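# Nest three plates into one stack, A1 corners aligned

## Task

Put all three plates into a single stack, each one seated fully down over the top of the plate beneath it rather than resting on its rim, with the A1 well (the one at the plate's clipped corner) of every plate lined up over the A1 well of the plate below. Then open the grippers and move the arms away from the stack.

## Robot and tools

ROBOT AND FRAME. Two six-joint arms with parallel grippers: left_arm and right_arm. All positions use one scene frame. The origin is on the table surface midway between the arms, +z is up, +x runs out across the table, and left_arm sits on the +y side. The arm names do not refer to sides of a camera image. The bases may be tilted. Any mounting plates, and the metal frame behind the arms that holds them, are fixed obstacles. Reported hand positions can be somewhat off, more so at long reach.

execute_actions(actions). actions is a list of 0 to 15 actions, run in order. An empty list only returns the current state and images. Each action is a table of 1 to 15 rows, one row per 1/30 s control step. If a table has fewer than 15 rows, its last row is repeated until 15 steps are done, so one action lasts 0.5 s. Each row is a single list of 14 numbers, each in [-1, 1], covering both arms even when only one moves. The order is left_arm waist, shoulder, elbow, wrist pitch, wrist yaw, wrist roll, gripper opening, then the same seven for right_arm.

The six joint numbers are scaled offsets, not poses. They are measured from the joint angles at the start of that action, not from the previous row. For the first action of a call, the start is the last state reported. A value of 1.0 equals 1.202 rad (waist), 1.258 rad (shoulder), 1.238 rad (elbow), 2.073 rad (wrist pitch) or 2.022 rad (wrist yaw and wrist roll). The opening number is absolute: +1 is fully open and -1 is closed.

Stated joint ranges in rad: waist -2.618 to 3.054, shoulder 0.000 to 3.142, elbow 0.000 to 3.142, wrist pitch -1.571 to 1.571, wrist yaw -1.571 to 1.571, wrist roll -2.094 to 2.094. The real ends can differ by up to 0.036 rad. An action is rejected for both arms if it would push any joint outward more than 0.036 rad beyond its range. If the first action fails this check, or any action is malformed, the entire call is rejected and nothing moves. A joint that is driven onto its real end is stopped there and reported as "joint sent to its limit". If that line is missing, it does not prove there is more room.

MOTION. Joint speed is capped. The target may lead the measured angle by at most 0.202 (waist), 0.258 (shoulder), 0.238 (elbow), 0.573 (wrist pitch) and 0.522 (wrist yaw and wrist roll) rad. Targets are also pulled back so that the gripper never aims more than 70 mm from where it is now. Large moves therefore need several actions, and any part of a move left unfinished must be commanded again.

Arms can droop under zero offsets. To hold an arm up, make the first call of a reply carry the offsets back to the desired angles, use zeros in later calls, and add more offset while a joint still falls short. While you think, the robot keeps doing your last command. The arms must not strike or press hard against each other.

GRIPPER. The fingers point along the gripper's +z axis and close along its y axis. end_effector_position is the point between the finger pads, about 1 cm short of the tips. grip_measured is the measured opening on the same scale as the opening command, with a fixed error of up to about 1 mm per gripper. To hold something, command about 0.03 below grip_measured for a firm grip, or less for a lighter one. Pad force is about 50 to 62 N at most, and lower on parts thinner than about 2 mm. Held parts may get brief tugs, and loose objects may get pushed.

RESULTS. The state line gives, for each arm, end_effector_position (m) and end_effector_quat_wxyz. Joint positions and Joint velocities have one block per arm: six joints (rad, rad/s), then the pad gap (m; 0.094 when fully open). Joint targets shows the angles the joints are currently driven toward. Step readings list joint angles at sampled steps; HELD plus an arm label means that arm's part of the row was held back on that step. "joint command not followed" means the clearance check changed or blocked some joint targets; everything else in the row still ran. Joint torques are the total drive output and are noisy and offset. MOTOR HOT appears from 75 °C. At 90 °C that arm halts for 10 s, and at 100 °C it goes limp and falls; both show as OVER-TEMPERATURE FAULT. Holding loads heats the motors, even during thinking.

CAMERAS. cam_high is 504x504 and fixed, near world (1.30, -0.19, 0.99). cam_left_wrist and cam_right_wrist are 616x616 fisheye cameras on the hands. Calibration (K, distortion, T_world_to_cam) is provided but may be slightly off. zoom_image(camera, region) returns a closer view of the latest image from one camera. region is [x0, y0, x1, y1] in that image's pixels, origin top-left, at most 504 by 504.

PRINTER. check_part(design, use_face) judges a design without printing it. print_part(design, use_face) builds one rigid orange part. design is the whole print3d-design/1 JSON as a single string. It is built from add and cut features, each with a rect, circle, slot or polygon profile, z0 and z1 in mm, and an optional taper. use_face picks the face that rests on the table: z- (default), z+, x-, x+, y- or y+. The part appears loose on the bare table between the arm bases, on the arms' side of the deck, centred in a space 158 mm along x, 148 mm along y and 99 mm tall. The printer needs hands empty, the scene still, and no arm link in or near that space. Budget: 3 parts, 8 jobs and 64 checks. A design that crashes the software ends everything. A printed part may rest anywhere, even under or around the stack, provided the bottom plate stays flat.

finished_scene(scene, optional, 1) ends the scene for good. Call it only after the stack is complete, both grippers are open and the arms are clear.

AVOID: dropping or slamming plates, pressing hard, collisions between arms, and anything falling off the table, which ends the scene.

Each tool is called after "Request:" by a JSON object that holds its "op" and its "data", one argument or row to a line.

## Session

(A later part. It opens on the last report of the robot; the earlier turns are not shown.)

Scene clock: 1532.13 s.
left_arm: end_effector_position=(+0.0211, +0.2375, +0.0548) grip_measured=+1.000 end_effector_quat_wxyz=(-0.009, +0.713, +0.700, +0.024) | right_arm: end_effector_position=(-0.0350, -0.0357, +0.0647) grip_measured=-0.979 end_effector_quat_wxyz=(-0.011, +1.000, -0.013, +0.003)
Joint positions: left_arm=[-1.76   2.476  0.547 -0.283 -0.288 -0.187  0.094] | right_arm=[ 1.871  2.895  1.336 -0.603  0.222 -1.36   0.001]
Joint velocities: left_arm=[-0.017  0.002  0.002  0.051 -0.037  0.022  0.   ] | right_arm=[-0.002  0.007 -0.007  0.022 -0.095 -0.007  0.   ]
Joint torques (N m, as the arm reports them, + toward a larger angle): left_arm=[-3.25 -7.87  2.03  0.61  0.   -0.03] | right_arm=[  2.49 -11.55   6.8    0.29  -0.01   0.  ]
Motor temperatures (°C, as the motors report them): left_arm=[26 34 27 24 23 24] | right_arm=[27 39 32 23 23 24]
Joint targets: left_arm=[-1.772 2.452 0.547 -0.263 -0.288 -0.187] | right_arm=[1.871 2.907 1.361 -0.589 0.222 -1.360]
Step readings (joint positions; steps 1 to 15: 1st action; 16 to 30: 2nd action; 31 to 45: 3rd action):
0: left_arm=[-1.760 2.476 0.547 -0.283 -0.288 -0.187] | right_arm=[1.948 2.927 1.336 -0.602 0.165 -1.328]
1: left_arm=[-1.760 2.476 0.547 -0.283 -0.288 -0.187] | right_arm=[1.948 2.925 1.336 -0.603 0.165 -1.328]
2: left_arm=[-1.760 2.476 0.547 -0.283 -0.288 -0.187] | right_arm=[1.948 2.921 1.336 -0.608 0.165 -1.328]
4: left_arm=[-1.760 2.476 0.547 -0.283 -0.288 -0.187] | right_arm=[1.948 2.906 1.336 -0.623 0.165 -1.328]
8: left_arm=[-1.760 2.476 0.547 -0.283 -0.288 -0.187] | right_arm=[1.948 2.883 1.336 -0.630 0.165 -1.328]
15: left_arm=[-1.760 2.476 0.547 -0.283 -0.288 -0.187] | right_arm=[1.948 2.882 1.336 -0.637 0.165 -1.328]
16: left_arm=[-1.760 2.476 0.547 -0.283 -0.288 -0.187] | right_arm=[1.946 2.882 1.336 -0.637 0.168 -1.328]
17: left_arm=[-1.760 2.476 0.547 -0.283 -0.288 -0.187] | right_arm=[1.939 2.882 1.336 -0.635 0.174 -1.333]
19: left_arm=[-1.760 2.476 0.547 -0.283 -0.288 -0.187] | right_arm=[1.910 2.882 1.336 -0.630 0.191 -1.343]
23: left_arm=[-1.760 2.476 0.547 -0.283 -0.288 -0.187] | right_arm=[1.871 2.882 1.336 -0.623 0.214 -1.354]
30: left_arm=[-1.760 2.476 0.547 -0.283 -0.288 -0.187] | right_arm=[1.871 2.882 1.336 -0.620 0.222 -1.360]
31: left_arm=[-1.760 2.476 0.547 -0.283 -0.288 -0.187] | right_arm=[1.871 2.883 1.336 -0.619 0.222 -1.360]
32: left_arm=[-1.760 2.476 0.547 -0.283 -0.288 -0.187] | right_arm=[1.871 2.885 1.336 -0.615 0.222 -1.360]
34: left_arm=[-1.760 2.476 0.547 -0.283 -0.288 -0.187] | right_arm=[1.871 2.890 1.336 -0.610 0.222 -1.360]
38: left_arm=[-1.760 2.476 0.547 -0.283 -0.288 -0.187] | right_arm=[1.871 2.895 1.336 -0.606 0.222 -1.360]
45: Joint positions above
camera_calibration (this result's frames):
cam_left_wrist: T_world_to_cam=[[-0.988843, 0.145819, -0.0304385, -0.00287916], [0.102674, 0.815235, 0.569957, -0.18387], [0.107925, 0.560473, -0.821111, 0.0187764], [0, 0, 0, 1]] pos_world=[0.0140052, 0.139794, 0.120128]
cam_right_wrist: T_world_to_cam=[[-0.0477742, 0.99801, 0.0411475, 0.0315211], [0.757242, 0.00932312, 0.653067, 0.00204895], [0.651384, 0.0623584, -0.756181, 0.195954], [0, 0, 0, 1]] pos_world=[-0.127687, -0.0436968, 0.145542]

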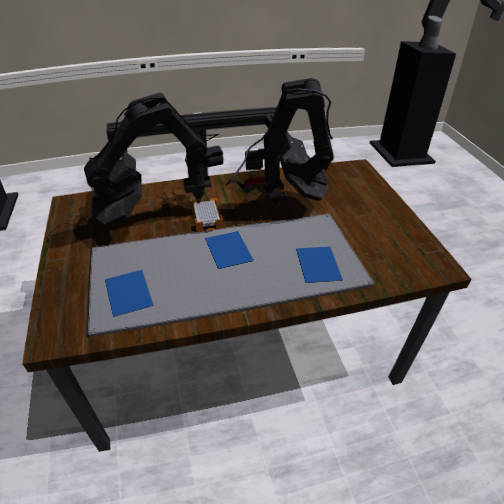

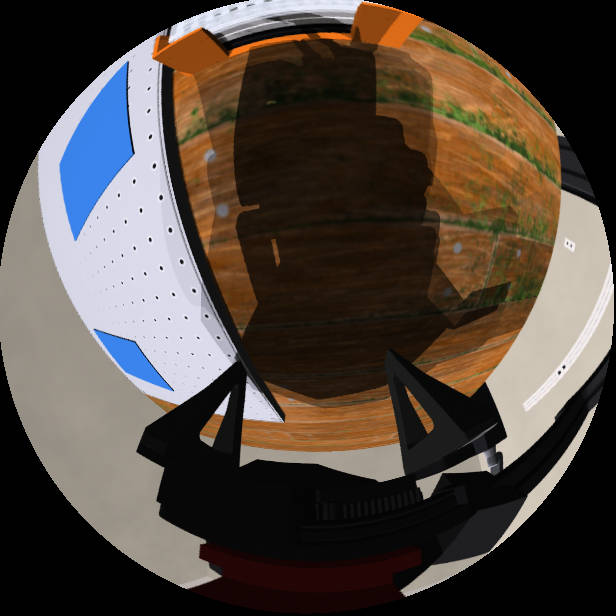

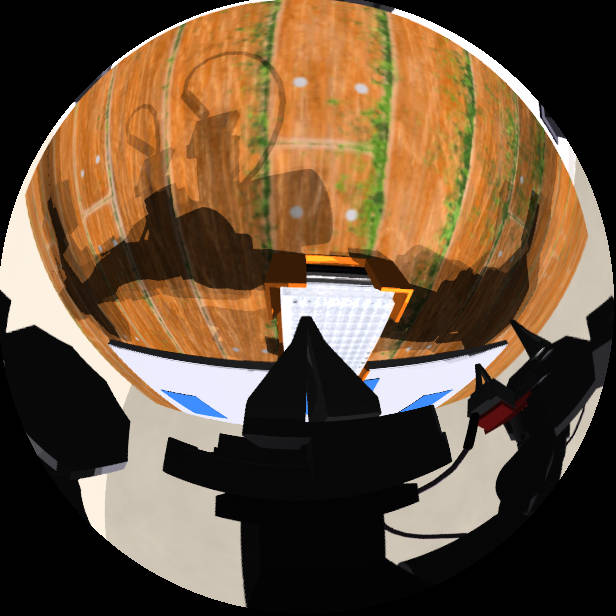

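Request:
{"op": "execute_actions", "data": {
  "actions": [
    [[-0.01,-0.019,0,0.01,0,0,1,0,0.02,0.02,0,0,0,-1]],
    [[-0.01,-0.019,0,0.01,0,0,1,0,0.02,0.02,0,0,0,-1]],
    [[-0.01,-0.019,0,0.01,0,0,1,0,0.018,0.02,0.008,0,0,-1]],
    [[-0.01,-0.019,0,0.01,0,0,1,0,0.018,0.02,0.008,0,0,-1]]
  ]
}}

Scene clock: 1539.43 s.
left_arm: end_effector_position=(+0.0211, +0.2375, +0.0548) grip_measured=+1.000 end_effector_quat_wxyz=(-0.009, +0.713, +0.700, +0.024) | right_arm: end_effector_position=(-0.0359, -0.0412, +0.0557) grip_measured=-0.979 end_effector_quat_wxyz=(+0.001, +1.000, -0.011, +0.005)
Joint positions: left_arm=[-1.76   2.476  0.547 -0.283 -0.288 -0.187  0.094] | right_arm=[ 1.871  2.92   1.336 -0.603  0.222 -1.36   0.001]
Joint velocities: left_arm=[-0.007  0.002 -0.007 -0.007 -0.125  0.037  0.   ] | right_arm=[ 0.002 -0.007  0.002 -0.022  0.037  0.007  0.   ]
Joint torques (N m, as the arm reports them, + toward a larger angle): left_arm=[-3.28 -7.9   2.01  0.61 -0.01 -0.03] | right_arm=[  2.5  -10.52   6.61   0.26   0.    -0.01]
Motor temperatures (°C, as the motors report them): left_arm=[26 34 27 24 23 24] | right_arm=[27 39 32 23 23 24]
Joint targets: left_arm=[-1.772 2.452 0.547 -0.263 -0.288 -0.187] | right_arm=[1.871 2.943 1.361 -0.586 0.222 -1.360]
Step readings (joint positions; steps 1 to 15: 1st action; 16 to 30: 2nd action; 31 to 45: 3rd action; 46 to 60: 4th action):
0: left_arm=[-1.760 2.476 0.547 -0.283 -0.288 -0.187] | right_arm=[1.871 2.895 1.336 -0.603 0.222 -1.360]
1: left_arm=[-1.760 2.476 0.547 -0.283 -0.288 -0.187] | right_arm=[1.871 2.896 1.336 -0.603 0.222 -1.360]
2: left_arm=[-1.760 2.476 0.547 -0.283 -0.288 -0.187] | right_arm=[1.871 2.898 1.336 -0.603 0.222 -1.360]
4: left_arm=[-1.760 2.476 0.547 -0.283 -0.288 -0.187] | right_arm=[1.871 2.903 1.336 -0.603 0.222 -1.360]
8: left_arm=[-1.760 2.476 0.547 -0.283 -0.288 -0.187] | right_arm=[1.871 2.908 1.336 -0.603 0.222 -1.360]
15: left_arm=[-1.760 2.476 0.547 -0.283 -0.288 -0.187] | right_arm=[1.871 2.908 1.336 -0.603 0.222 -1.360]
16: left_arm=[-1.760 2.476 0.547 -0.283 -0.288 -0.187] | right_arm=[1.871 2.909 1.336 -0.603 0.222 -1.360]
17: left_arm=[-1.760 2.476 0.547 -0.283 -0.288 -0.187] | right_arm=[1.871 2.911 1.336 -0.603 0.222 -1.360]
19: left_arm=[-1.760 2.476 0.547 -0.283 -0.288 -0.187] | right_arm=[1.871 2.916 1.336 -0.603 0.222 -1.360]
23: left_arm=[-1.760 2.476 0.547 -0.283 -0.288 -0.187] | right_arm=[1.871 2.920 1.336 -0.603 0.222 -1.360]
30: left_arm=[-1.760 2.476 0.547 -0.283 -0.288 -0.187] | right_arm=[1.871 2.920 1.336 -0.603 0.222 -1.360]
31: left_arm=[-1.760 2.476 0.547 -0.283 -0.288 -0.187] | right_arm=[1.871 2.920 1.336 -0.603 0.222 -1.360]
32: left_arm=[-1.760 2.476 0.547 -0.283 -0.288 -0.187] | right_arm=[1.871 2.920 1.336 -0.603 0.222 -1.360]
34: left_arm=[-1.760 2.476 0.547 -0.283 -0.288 -0.187] | right_arm=[1.871 2.920 1.336 -0.603 0.222 -1.360]
38: left_arm=[-1.760 2.476 0.547 -0.283 -0.288 -0.187] | right_arm=[1.871 2.920 1.336 -0.603 0.222 -1.360]
45: left_arm=[-1.760 2.476 0.547 -0.283 -0.288 -0.187] | right_arm=[1.871 2.920 1.336 -0.603 0.222 -1.360]
46: left_arm=[-1.760 2.476 0.547 -0.283 -0.288 -0.187] | right_arm=[1.871 2.920 1.336 -0.603 0.222 -1.360]
47: left_arm=[-1.760 2.476 0.547 -0.283 -0.288 -0.187] | right_arm=[1.871 2.920 1.336 -0.603 0.222 -1.360]
49: left_arm=[-1.760 2.476 0.547 -0.283 -0.288 -0.187] | right_arm=[1.871 2.920 1.336 -0.603 0.222 -1.360]
53: left_arm=[-1.760 2.476 0.547 -0.283 -0.288 -0.187] | right_arm=[1.871 2.920 1.336 -0.603 0.222 -1.360]
60: Joint positions above
camera_calibration (this result's frames):
cam_left_wrist: T_world_to_cam=[[-0.988843, 0.145819, -0.0304385, -0.00287916], [0.102674, 0.815235, 0.569957, -0.18387], [0.107925, 0.560473, -0.821111, 0.0187764], [0, 0, 0, 1]] pos_world=[0.0140052, 0.139794, 0.120128]
cam_right_wrist: T_world_to_cam=[[-0.0530559, 0.998438, 0.0175227, 0.0384221], [0.754215, 0.0285651, 0.656006, 0.00922886], [0.654481, 0.0480209, -0.754552, 0.189517], [0, 0, 0, 1]] pos_world=[-0.128958, -0.0477265, 0.136273]

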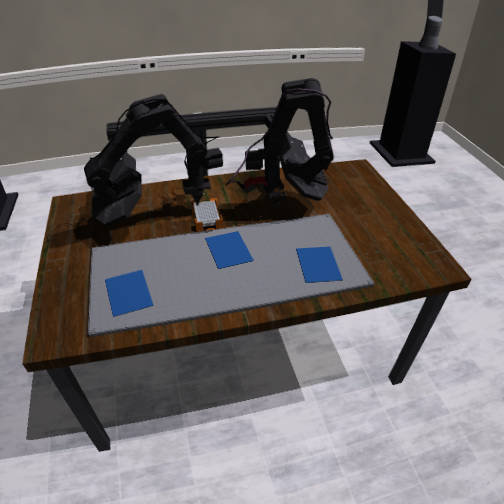

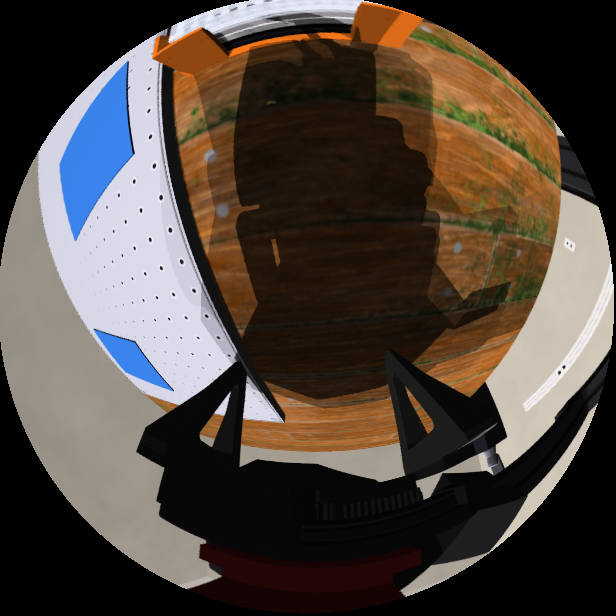

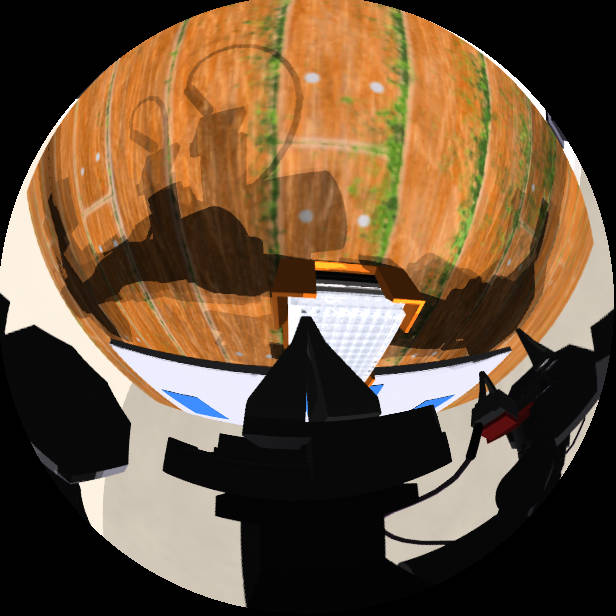

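Request:
{"op": "execute_actions", "data": {
  "actions": [
    [[-0.01,-0.019,0,0.01,0,0,1,-0.015,0.018,0.02,0.008,0,0,-1]],
    [[-0.01,-0.019,0,0.01,0,0,1,0.025,0.018,0.02,0.008,0,0,-1]],
    [[-0.01,-0.019,0,0.01,0,0,1,0,0.018,0.02,0.02,0,0,-1]],
    [[-0.01,-0.019,0,0.01,0,0,1,0,0.018,0.02,-0.025,0,0,-1]],
    [[-0.01,-0.019,0,0.01,0,0,1,0,0.018,0.02,0.008,0,0,-1]]
  ]
}}

Request:
{"op": "zoom_image", "data": {
  "camera": "cam_right_wrist",
  "region": [290,250,410,320]
}}

Scene clock: 1553.23 s.
left_arm: end_effector_position=(+0.0211, +0.2375, +0.0548) grip_measured=+1.000 end_effector_quat_wxyz=(-0.009, +0.713, +0.700, +0.024) | right_arm: end_effector_position=(-0.0367, -0.0423, +0.0556) grip_measured=-0.979 end_effector_quat_wxyz=(+0.001, +1.000, -0.005, +0.013)
Joint positions: left_arm=[-1.76   2.476  0.547 -0.283 -0.288 -0.187  0.094] | right_arm=[ 1.883  2.922  1.336 -0.606  0.23  -1.36   0.001]
Joint velocities: left_arm=[ 0.012 -0.007  0.002 -0.066  0.007 -0.022  0.   ] | right_arm=[ 0.002 -0.002 -0.002  0.066 -0.022 -0.007  0.   ]
Joint torques (N m, as the arm reports them, + toward a larger angle): left_arm=[-3.27 -7.88  2.01  0.61  0.   -0.03] | right_arm=[  2.43 -10.53   6.6    0.26   0.     0.  ]
Motor temperatures (°C, as the motors report them): left_arm=[26 34 27 24 23 24] | right_arm=[27 38 32 23 23 24]
Joint targets: left_arm=[-1.772 2.452 0.547 -0.263 -0.288 -0.187] | right_arm=[1.883 2.945 1.361 -0.590 0.230 -1.360]
Step readings (joint positions; steps 1 to 15: 1st action; 16 to 30: 2nd action; 31 to 45: 3rd action; 46 to 60: 4th action; 61 to 75: 5th action):
0: left_arm=[-1.760 2.476 0.547 -0.283 -0.288 -0.187] | right_arm=[1.871 2.920 1.336 -0.603 0.222 -1.360]
1: left_arm=[-1.760 2.476 0.547 -0.283 -0.288 -0.187] | right_arm=[1.870 2.920 1.336 -0.603 0.222 -1.360]
2: left_arm=[-1.760 2.476 0.547 -0.283 -0.288 -0.187] | right_arm=[1.869 2.920 1.336 -0.602 0.222 -1.360]
4: left_arm=[-1.760 2.476 0.547 -0.283 -0.288 -0.187] | right_arm=[1.865 2.920 1.336 -0.602 0.222 -1.360]
8: left_arm=[-1.760 2.476 0.547 -0.283 -0.288 -0.187] | right_arm=[1.863 2.920 1.336 -0.602 0.222 -1.360]
15: left_arm=[-1.760 2.476 0.547 -0.283 -0.288 -0.187] | right_arm=[1.863 2.920 1.336 -0.602 0.222 -1.360]
16: left_arm=[-1.760 2.476 0.547 -0.283 -0.288 -0.187] | right_arm=[1.865 2.920 1.336 -0.602 0.222 -1.360]
17: left_arm=[-1.760 2.476 0.547 -0.283 -0.288 -0.187] | right_arm=[1.868 2.920 1.336 -0.602 0.224 -1.360]
19: left_arm=[-1.760 2.476 0.547 -0.283 -0.288 -0.187] | right_arm=[1.876 2.922 1.336 -0.601 0.226 -1.360]
23: left_arm=[-1.760 2.476 0.547 -0.283 -0.288 -0.187] | right_arm=[1.883 2.922 1.336 -0.600 0.227 -1.360]
30: left_arm=[-1.760 2.476 0.547 -0.283 -0.288 -0.187] | right_arm=[1.883 2.922 1.336 -0.600 0.227 -1.360]
31: left_arm=[-1.760 2.476 0.547 -0.283 -0.288 -0.187] | right_arm=[1.883 2.922 1.336 -0.598 0.228 -1.360]
32: left_arm=[-1.760 2.476 0.547 -0.283 -0.288 -0.187] | right_arm=[1.883 2.922 1.336 -0.597 0.228 -1.360]
34: left_arm=[-1.760 2.476 0.547 -0.283 -0.288 -0.187] | right_arm=[1.883 2.922 1.336 -0.594 0.229 -1.360]
38: left_arm=[-1.760 2.476 0.547 -0.283 -0.288 -0.187] | right_arm=[1.883 2.922 1.336 -0.592 0.230 -1.360]
45: left_arm=[-1.760 2.476 0.547 -0.283 -0.288 -0.187] | right_arm=[1.883 2.922 1.336 -0.591 0.230 -1.360]
46: left_arm=[-1.760 2.476 0.547 -0.283 -0.288 -0.187] | right_arm=[1.883 2.922 1.336 -0.594 0.230 -1.360]
47: left_arm=[-1.760 2.476 0.547 -0.283 -0.288 -0.187] | right_arm=[1.883 2.922 1.336 -0.596 0.230 -1.360]
49: left_arm=[-1.760 2.476 0.547 -0.283 -0.288 -0.187] | right_arm=[1.883 2.922 1.336 -0.601 0.230 -1.360]
53: left_arm=[-1.760 2.476 0.547 -0.283 -0.288 -0.187] | right_arm=[1.883 2.922 1.336 -0.606 0.230 -1.360]
60: left_arm=[-1.760 2.476 0.547 -0.283 -0.288 -0.187] | right_arm=[1.883 2.922 1.336 -0.606 0.230 -1.360]
61: left_arm=[-1.760 2.476 0.547 -0.283 -0.288 -0.187] | right_arm=[1.883 2.922 1.336 -0.606 0.230 -1.360]
62: left_arm=[-1.760 2.476 0.547 -0.283 -0.288 -0.187] | right_arm=[1.883 2.922 1.336 -0.606 0.230 -1.360]
64: left_arm=[-1.760 2.476 0.547 -0.283 -0.288 -0.187] | right_arm=[1.883 2.922 1.336 -0.606 0.230 -1.360]
68: left_arm=[-1.760 2.476 0.547 -0.283 -0.288 -0.187] | right_arm=[1.883 2.922 1.336 -0.606 0.230 -1.360]
75: Joint positions above
camera_calibration (this result's frames):
cam_left_wrist: T_world_to_cam=[[-0.988843, 0.145819, -0.0304385, -0.00287916], [0.102674, 0.815235, 0.569957, -0.18387], [0.107925, 0.560473, -0.821111, 0.0187764], [0, 0, 0, 1]] pos_world=[0.0140052, 0.139794, 0.120128]
cam_right_wrist: T_world_to_cam=[[-0.063984, 0.997823, 0.0159743, 0.0391573], [0.743788, 0.0370101, 0.66739, 0.00917528], [0.665346, 0.0545838, -0.744537, 0.190118], [0, 0, 0, 1]] pos_world=[-0.130813, -0.049789, 0.134801]

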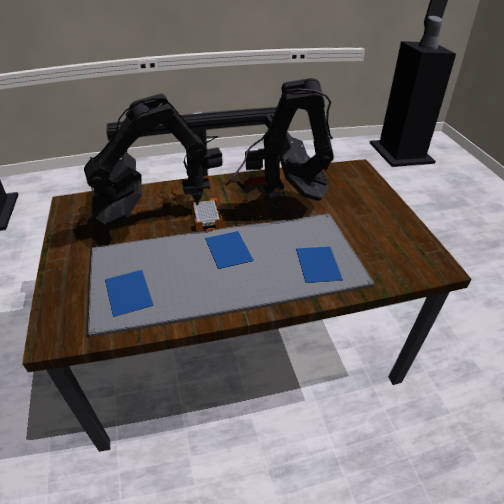

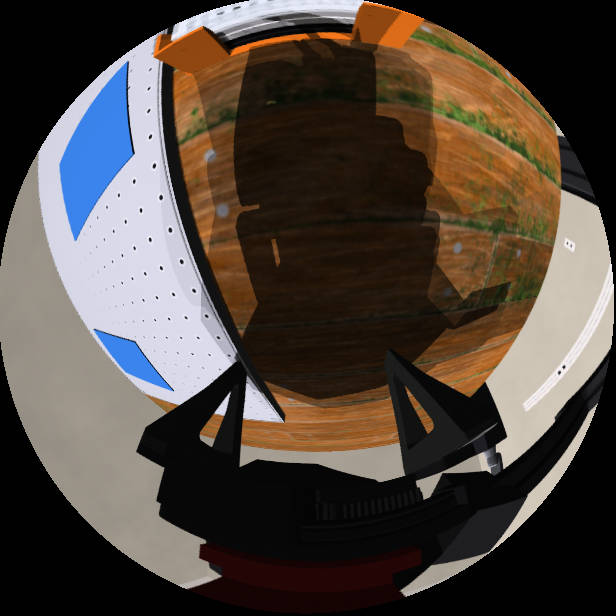

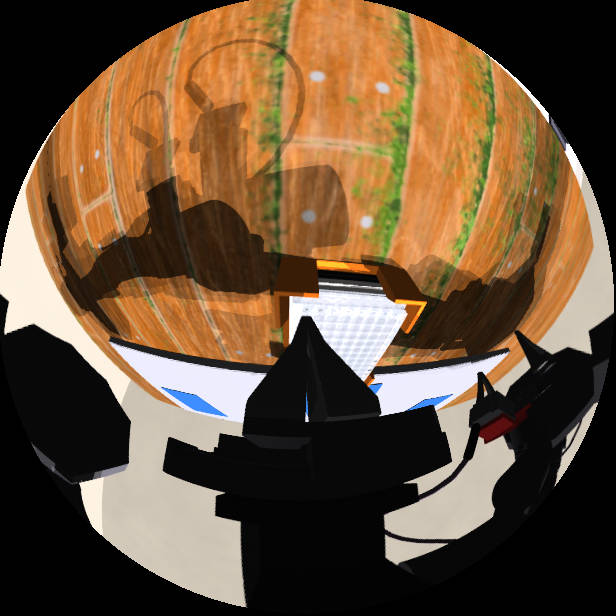

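Region (290, 250, 410, 320) of cam_right_wrist's 616x616 image, scaled by 4.200, with more detail than that image has; it fills the top 294 rows of this view, and the rest is white.

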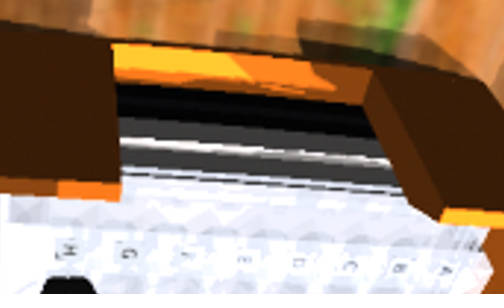

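The height didn't change and the plate is level, so it is seated. Retreating.

Request:
{"op": "execute_actions", "data": {
  "actions": [
    [[-0.01,-0.019,0,0.01,0,0,1,0,-0.03,0.02,-0.02,0,0,-1],[-0.01,-0.019,0,0.01,0,0,1,0,-0.07,0.02,-0.04,0,0,-1],[-0.01,-0.019,0,0.01,0,0,1,0,-0.12,0.02,-0.07,0,0,-1],[-0.01,-0.019,0,0.01,0,0,1,0,-0.18,0.02,-0.1,0,0,-1]],
    [[-0.01,-0.019,0,0.01,0,0,1,0,-0.05,-0.07,0,0,0,-1],[-0.01,-0.019,0,0.01,0,0,1,0,-0.1,-0.14,0,0,0,-1],[-0.01,-0.019,0,0.01,0,0,1,0,-0.15,-0.2,0,0,0,-1]],
    [[-0.01,-0.019,0,0.01,0,0,1,0,-0.05,-0.07,0,0,0,-1],[-0.01,-0.019,0,0.01,0,0,1,0,-0.1,-0.14,0,0,0,-1]],
    [[-0.01,-0.019,0,0.01,0,0,1,0,0,0.02,0,0,0,-1]]
  ]
}}

Scene clock: 1570.67 s.
left_arm: end_effector_position=(+0.0211, +0.2375, +0.0548) grip_measured=+1.000 end_effector_quat_wxyz=(-0.009, +0.713, +0.700, +0.024) | right_arm: end_effector_position=(+0.0025, -0.1332, +0.1532) grip_measured=-0.979 end_effector_quat_wxyz=(-0.002, +1.000, -0.006, +0.012)
Joint positions: left_arm=[-1.76   2.476  0.547 -0.283 -0.288 -0.187  0.094] | right_arm=[ 1.883  2.382  0.976 -0.779  0.231 -1.36   0.001]
Joint velocities: left_arm=[-0.022 -0.007 -0.002 -0.051 -0.081 -0.007  0.   ] | right_arm=[-0.012 -0.002 -0.017 -0.007 -0.007 -0.022 -0.   ]
Joint torques (N m, as the arm reports them, + toward a larger angle): left_arm=[-3.28 -7.88  2.    0.61  0.   -0.03] | right_arm=[ 2.11 -8.29  7.21  0.15  0.    0.  ]
Motor temperatures (°C, as the motors report them): left_arm=[26 34 27 24 23 24] | right_arm=[27 38 32 23 23 24]
Joint targets: left_arm=[-1.772 2.452 0.547 -0.263 -0.288 -0.187] | right_arm=[1.883 2.382 1.001 -0.779 0.231 -1.360]
Step readings (joint positions; steps 1 to 15: 1st action; 16 to 30: 2nd action; 31 to 45: 3rd action; 46 to 60: 4th action):
0: left_arm=[-1.760 2.476 0.547 -0.283 -0.288 -0.187] | right_arm=[1.883 2.922 1.336 -0.606 0.230 -1.360]
1: left_arm=[-1.760 2.476 0.547 -0.283 -0.288 -0.187] | right_arm=[1.883 2.920 1.336 -0.607 0.230 -1.360]
2: left_arm=[-1.760 2.476 0.547 -0.283 -0.288 -0.187] | right_arm=[1.883 2.912 1.336 -0.615 0.230 -1.360]
4: left_arm=[-1.760 2.476 0.547 -0.283 -0.288 -0.187] | right_arm=[1.883 2.859 1.336 -0.664 0.230 -1.360]
8: left_arm=[-1.760 2.476 0.547 -0.283 -0.288 -0.187] | right_arm=[1.883 2.698 1.346 -0.739 0.231 -1.360]
15: left_arm=[-1.760 2.476 0.547 -0.283 -0.288 -0.187] | right_arm=[1.883 2.683 1.359 -0.770 0.231 -1.360]
16: left_arm=[-1.760 2.476 0.547 -0.283 -0.288 -0.187] | right_arm=[1.883 2.679 1.349 -0.764 0.231 -1.360]
17: left_arm=[-1.760 2.476 0.547 -0.283 -0.288 -0.187] | right_arm=[1.883 2.658 1.315 -0.747 0.231 -1.360]
19: left_arm=[-1.760 2.476 0.547 -0.283 -0.288 -0.187] | right_arm=[1.883 2.572 1.203 -0.738 0.231 -1.360]
23: left_arm=[-1.760 2.476 0.547 -0.283 -0.288 -0.187] | right_arm=[1.883 2.500 1.130 -0.780 0.231 -1.360]
30: left_arm=[-1.760 2.476 0.547 -0.283 -0.288 -0.187] | right_arm=[1.883 2.500 1.130 -0.778 0.231 -1.360]
31: left_arm=[-1.760 2.476 0.547 -0.283 -0.288 -0.187] | right_arm=[1.883 2.493 1.121 -0.771 0.231 -1.360]
32: left_arm=[-1.760 2.476 0.547 -0.283 -0.288 -0.187] | right_arm=[1.883 2.470 1.091 -0.753 0.231 -1.360]
34: left_arm=[-1.760 2.476 0.547 -0.283 -0.288 -0.187] | right_arm=[1.883 2.409 1.016 -0.756 0.231 -1.360]
38: left_arm=[-1.760 2.476 0.547 -0.283 -0.288 -0.187] | right_arm=[1.883 2.382 0.976 -0.779 0.231 -1.360]
45: left_arm=[-1.760 2.476 0.547 -0.283 -0.288 -0.187] | right_arm=[1.883 2.382 0.976 -0.779 0.231 -1.360]
46: left_arm=[-1.760 2.476 0.547 -0.283 -0.288 -0.187] | right_arm=[1.883 2.382 0.976 -0.779 0.231 -1.360]
47: left_arm=[-1.760 2.476 0.547 -0.283 -0.288 -0.187] | right_arm=[1.883 2.382 0.976 -0.779 0.231 -1.360]
49: left_arm=[-1.760 2.476 0.547 -0.283 -0.288 -0.187] | right_arm=[1.883 2.382 0.976 -0.779 0.231 -1.360]
53: left_arm=[-1.760 2.476 0.547 -0.283 -0.288 -0.187] | right_arm=[1.883 2.382 0.976 -0.779 0.231 -1.360]
60: Joint positions above
camera_calibration (this result's frames):
cam_left_wrist: T_world_to_cam=[[-0.988843, 0.145819, -0.0304385, -0.00287916], [0.102674, 0.815235, 0.569957, -0.18387], [0.107925, 0.560473, -0.821111, 0.0187764], [0, 0, 0, 1]] pos_world=[0.0140052, 0.139794, 0.120128]
cam_right_wrist: T_world_to_cam=[[-0.0624852, 0.99778, 0.0230544, 0.129769], [0.744523, 0.0312168, 0.666866, -0.0824447], [0.664666, 0.0588338, -0.744821, 0.242293], [0, 0, 0, 1]] pos_world=[-0.0915533, -0.141162, 0.232453]

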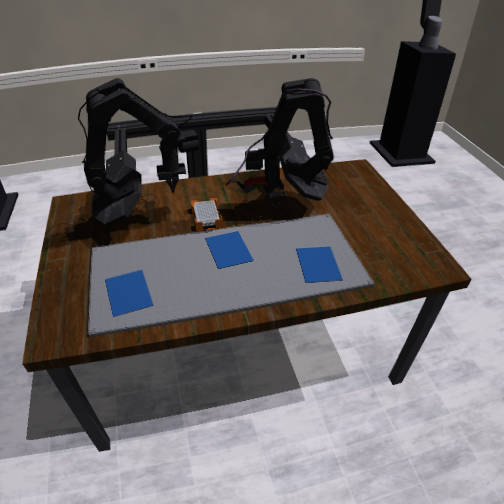

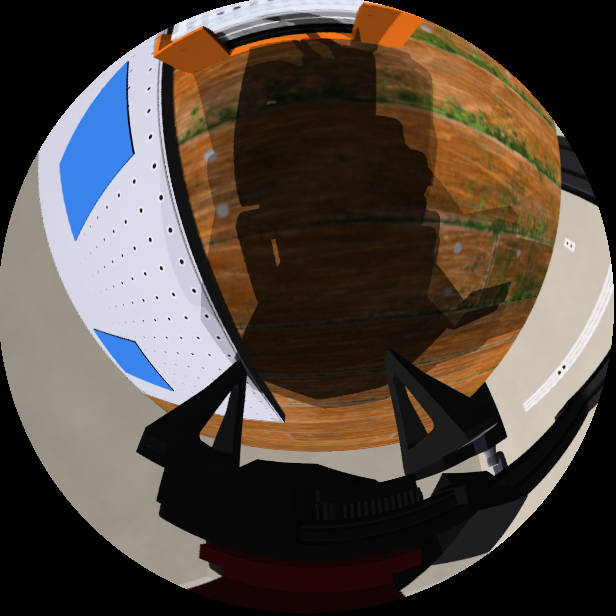

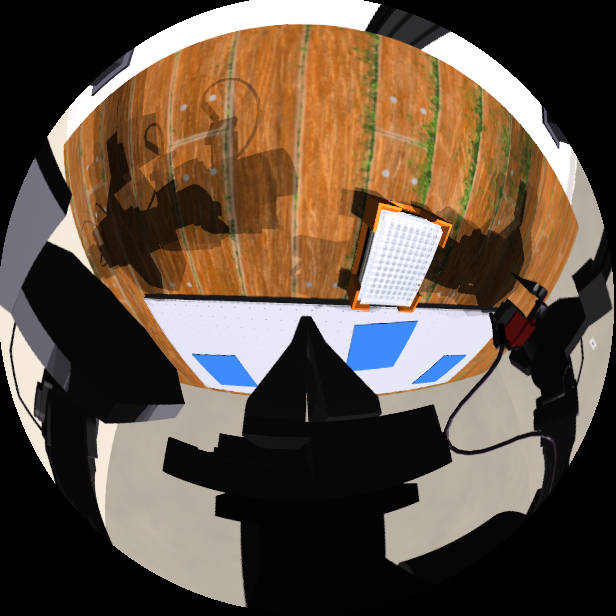

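Request:
{"op": "finished_scene", "data": {

}}

The scene is finished: the task was done.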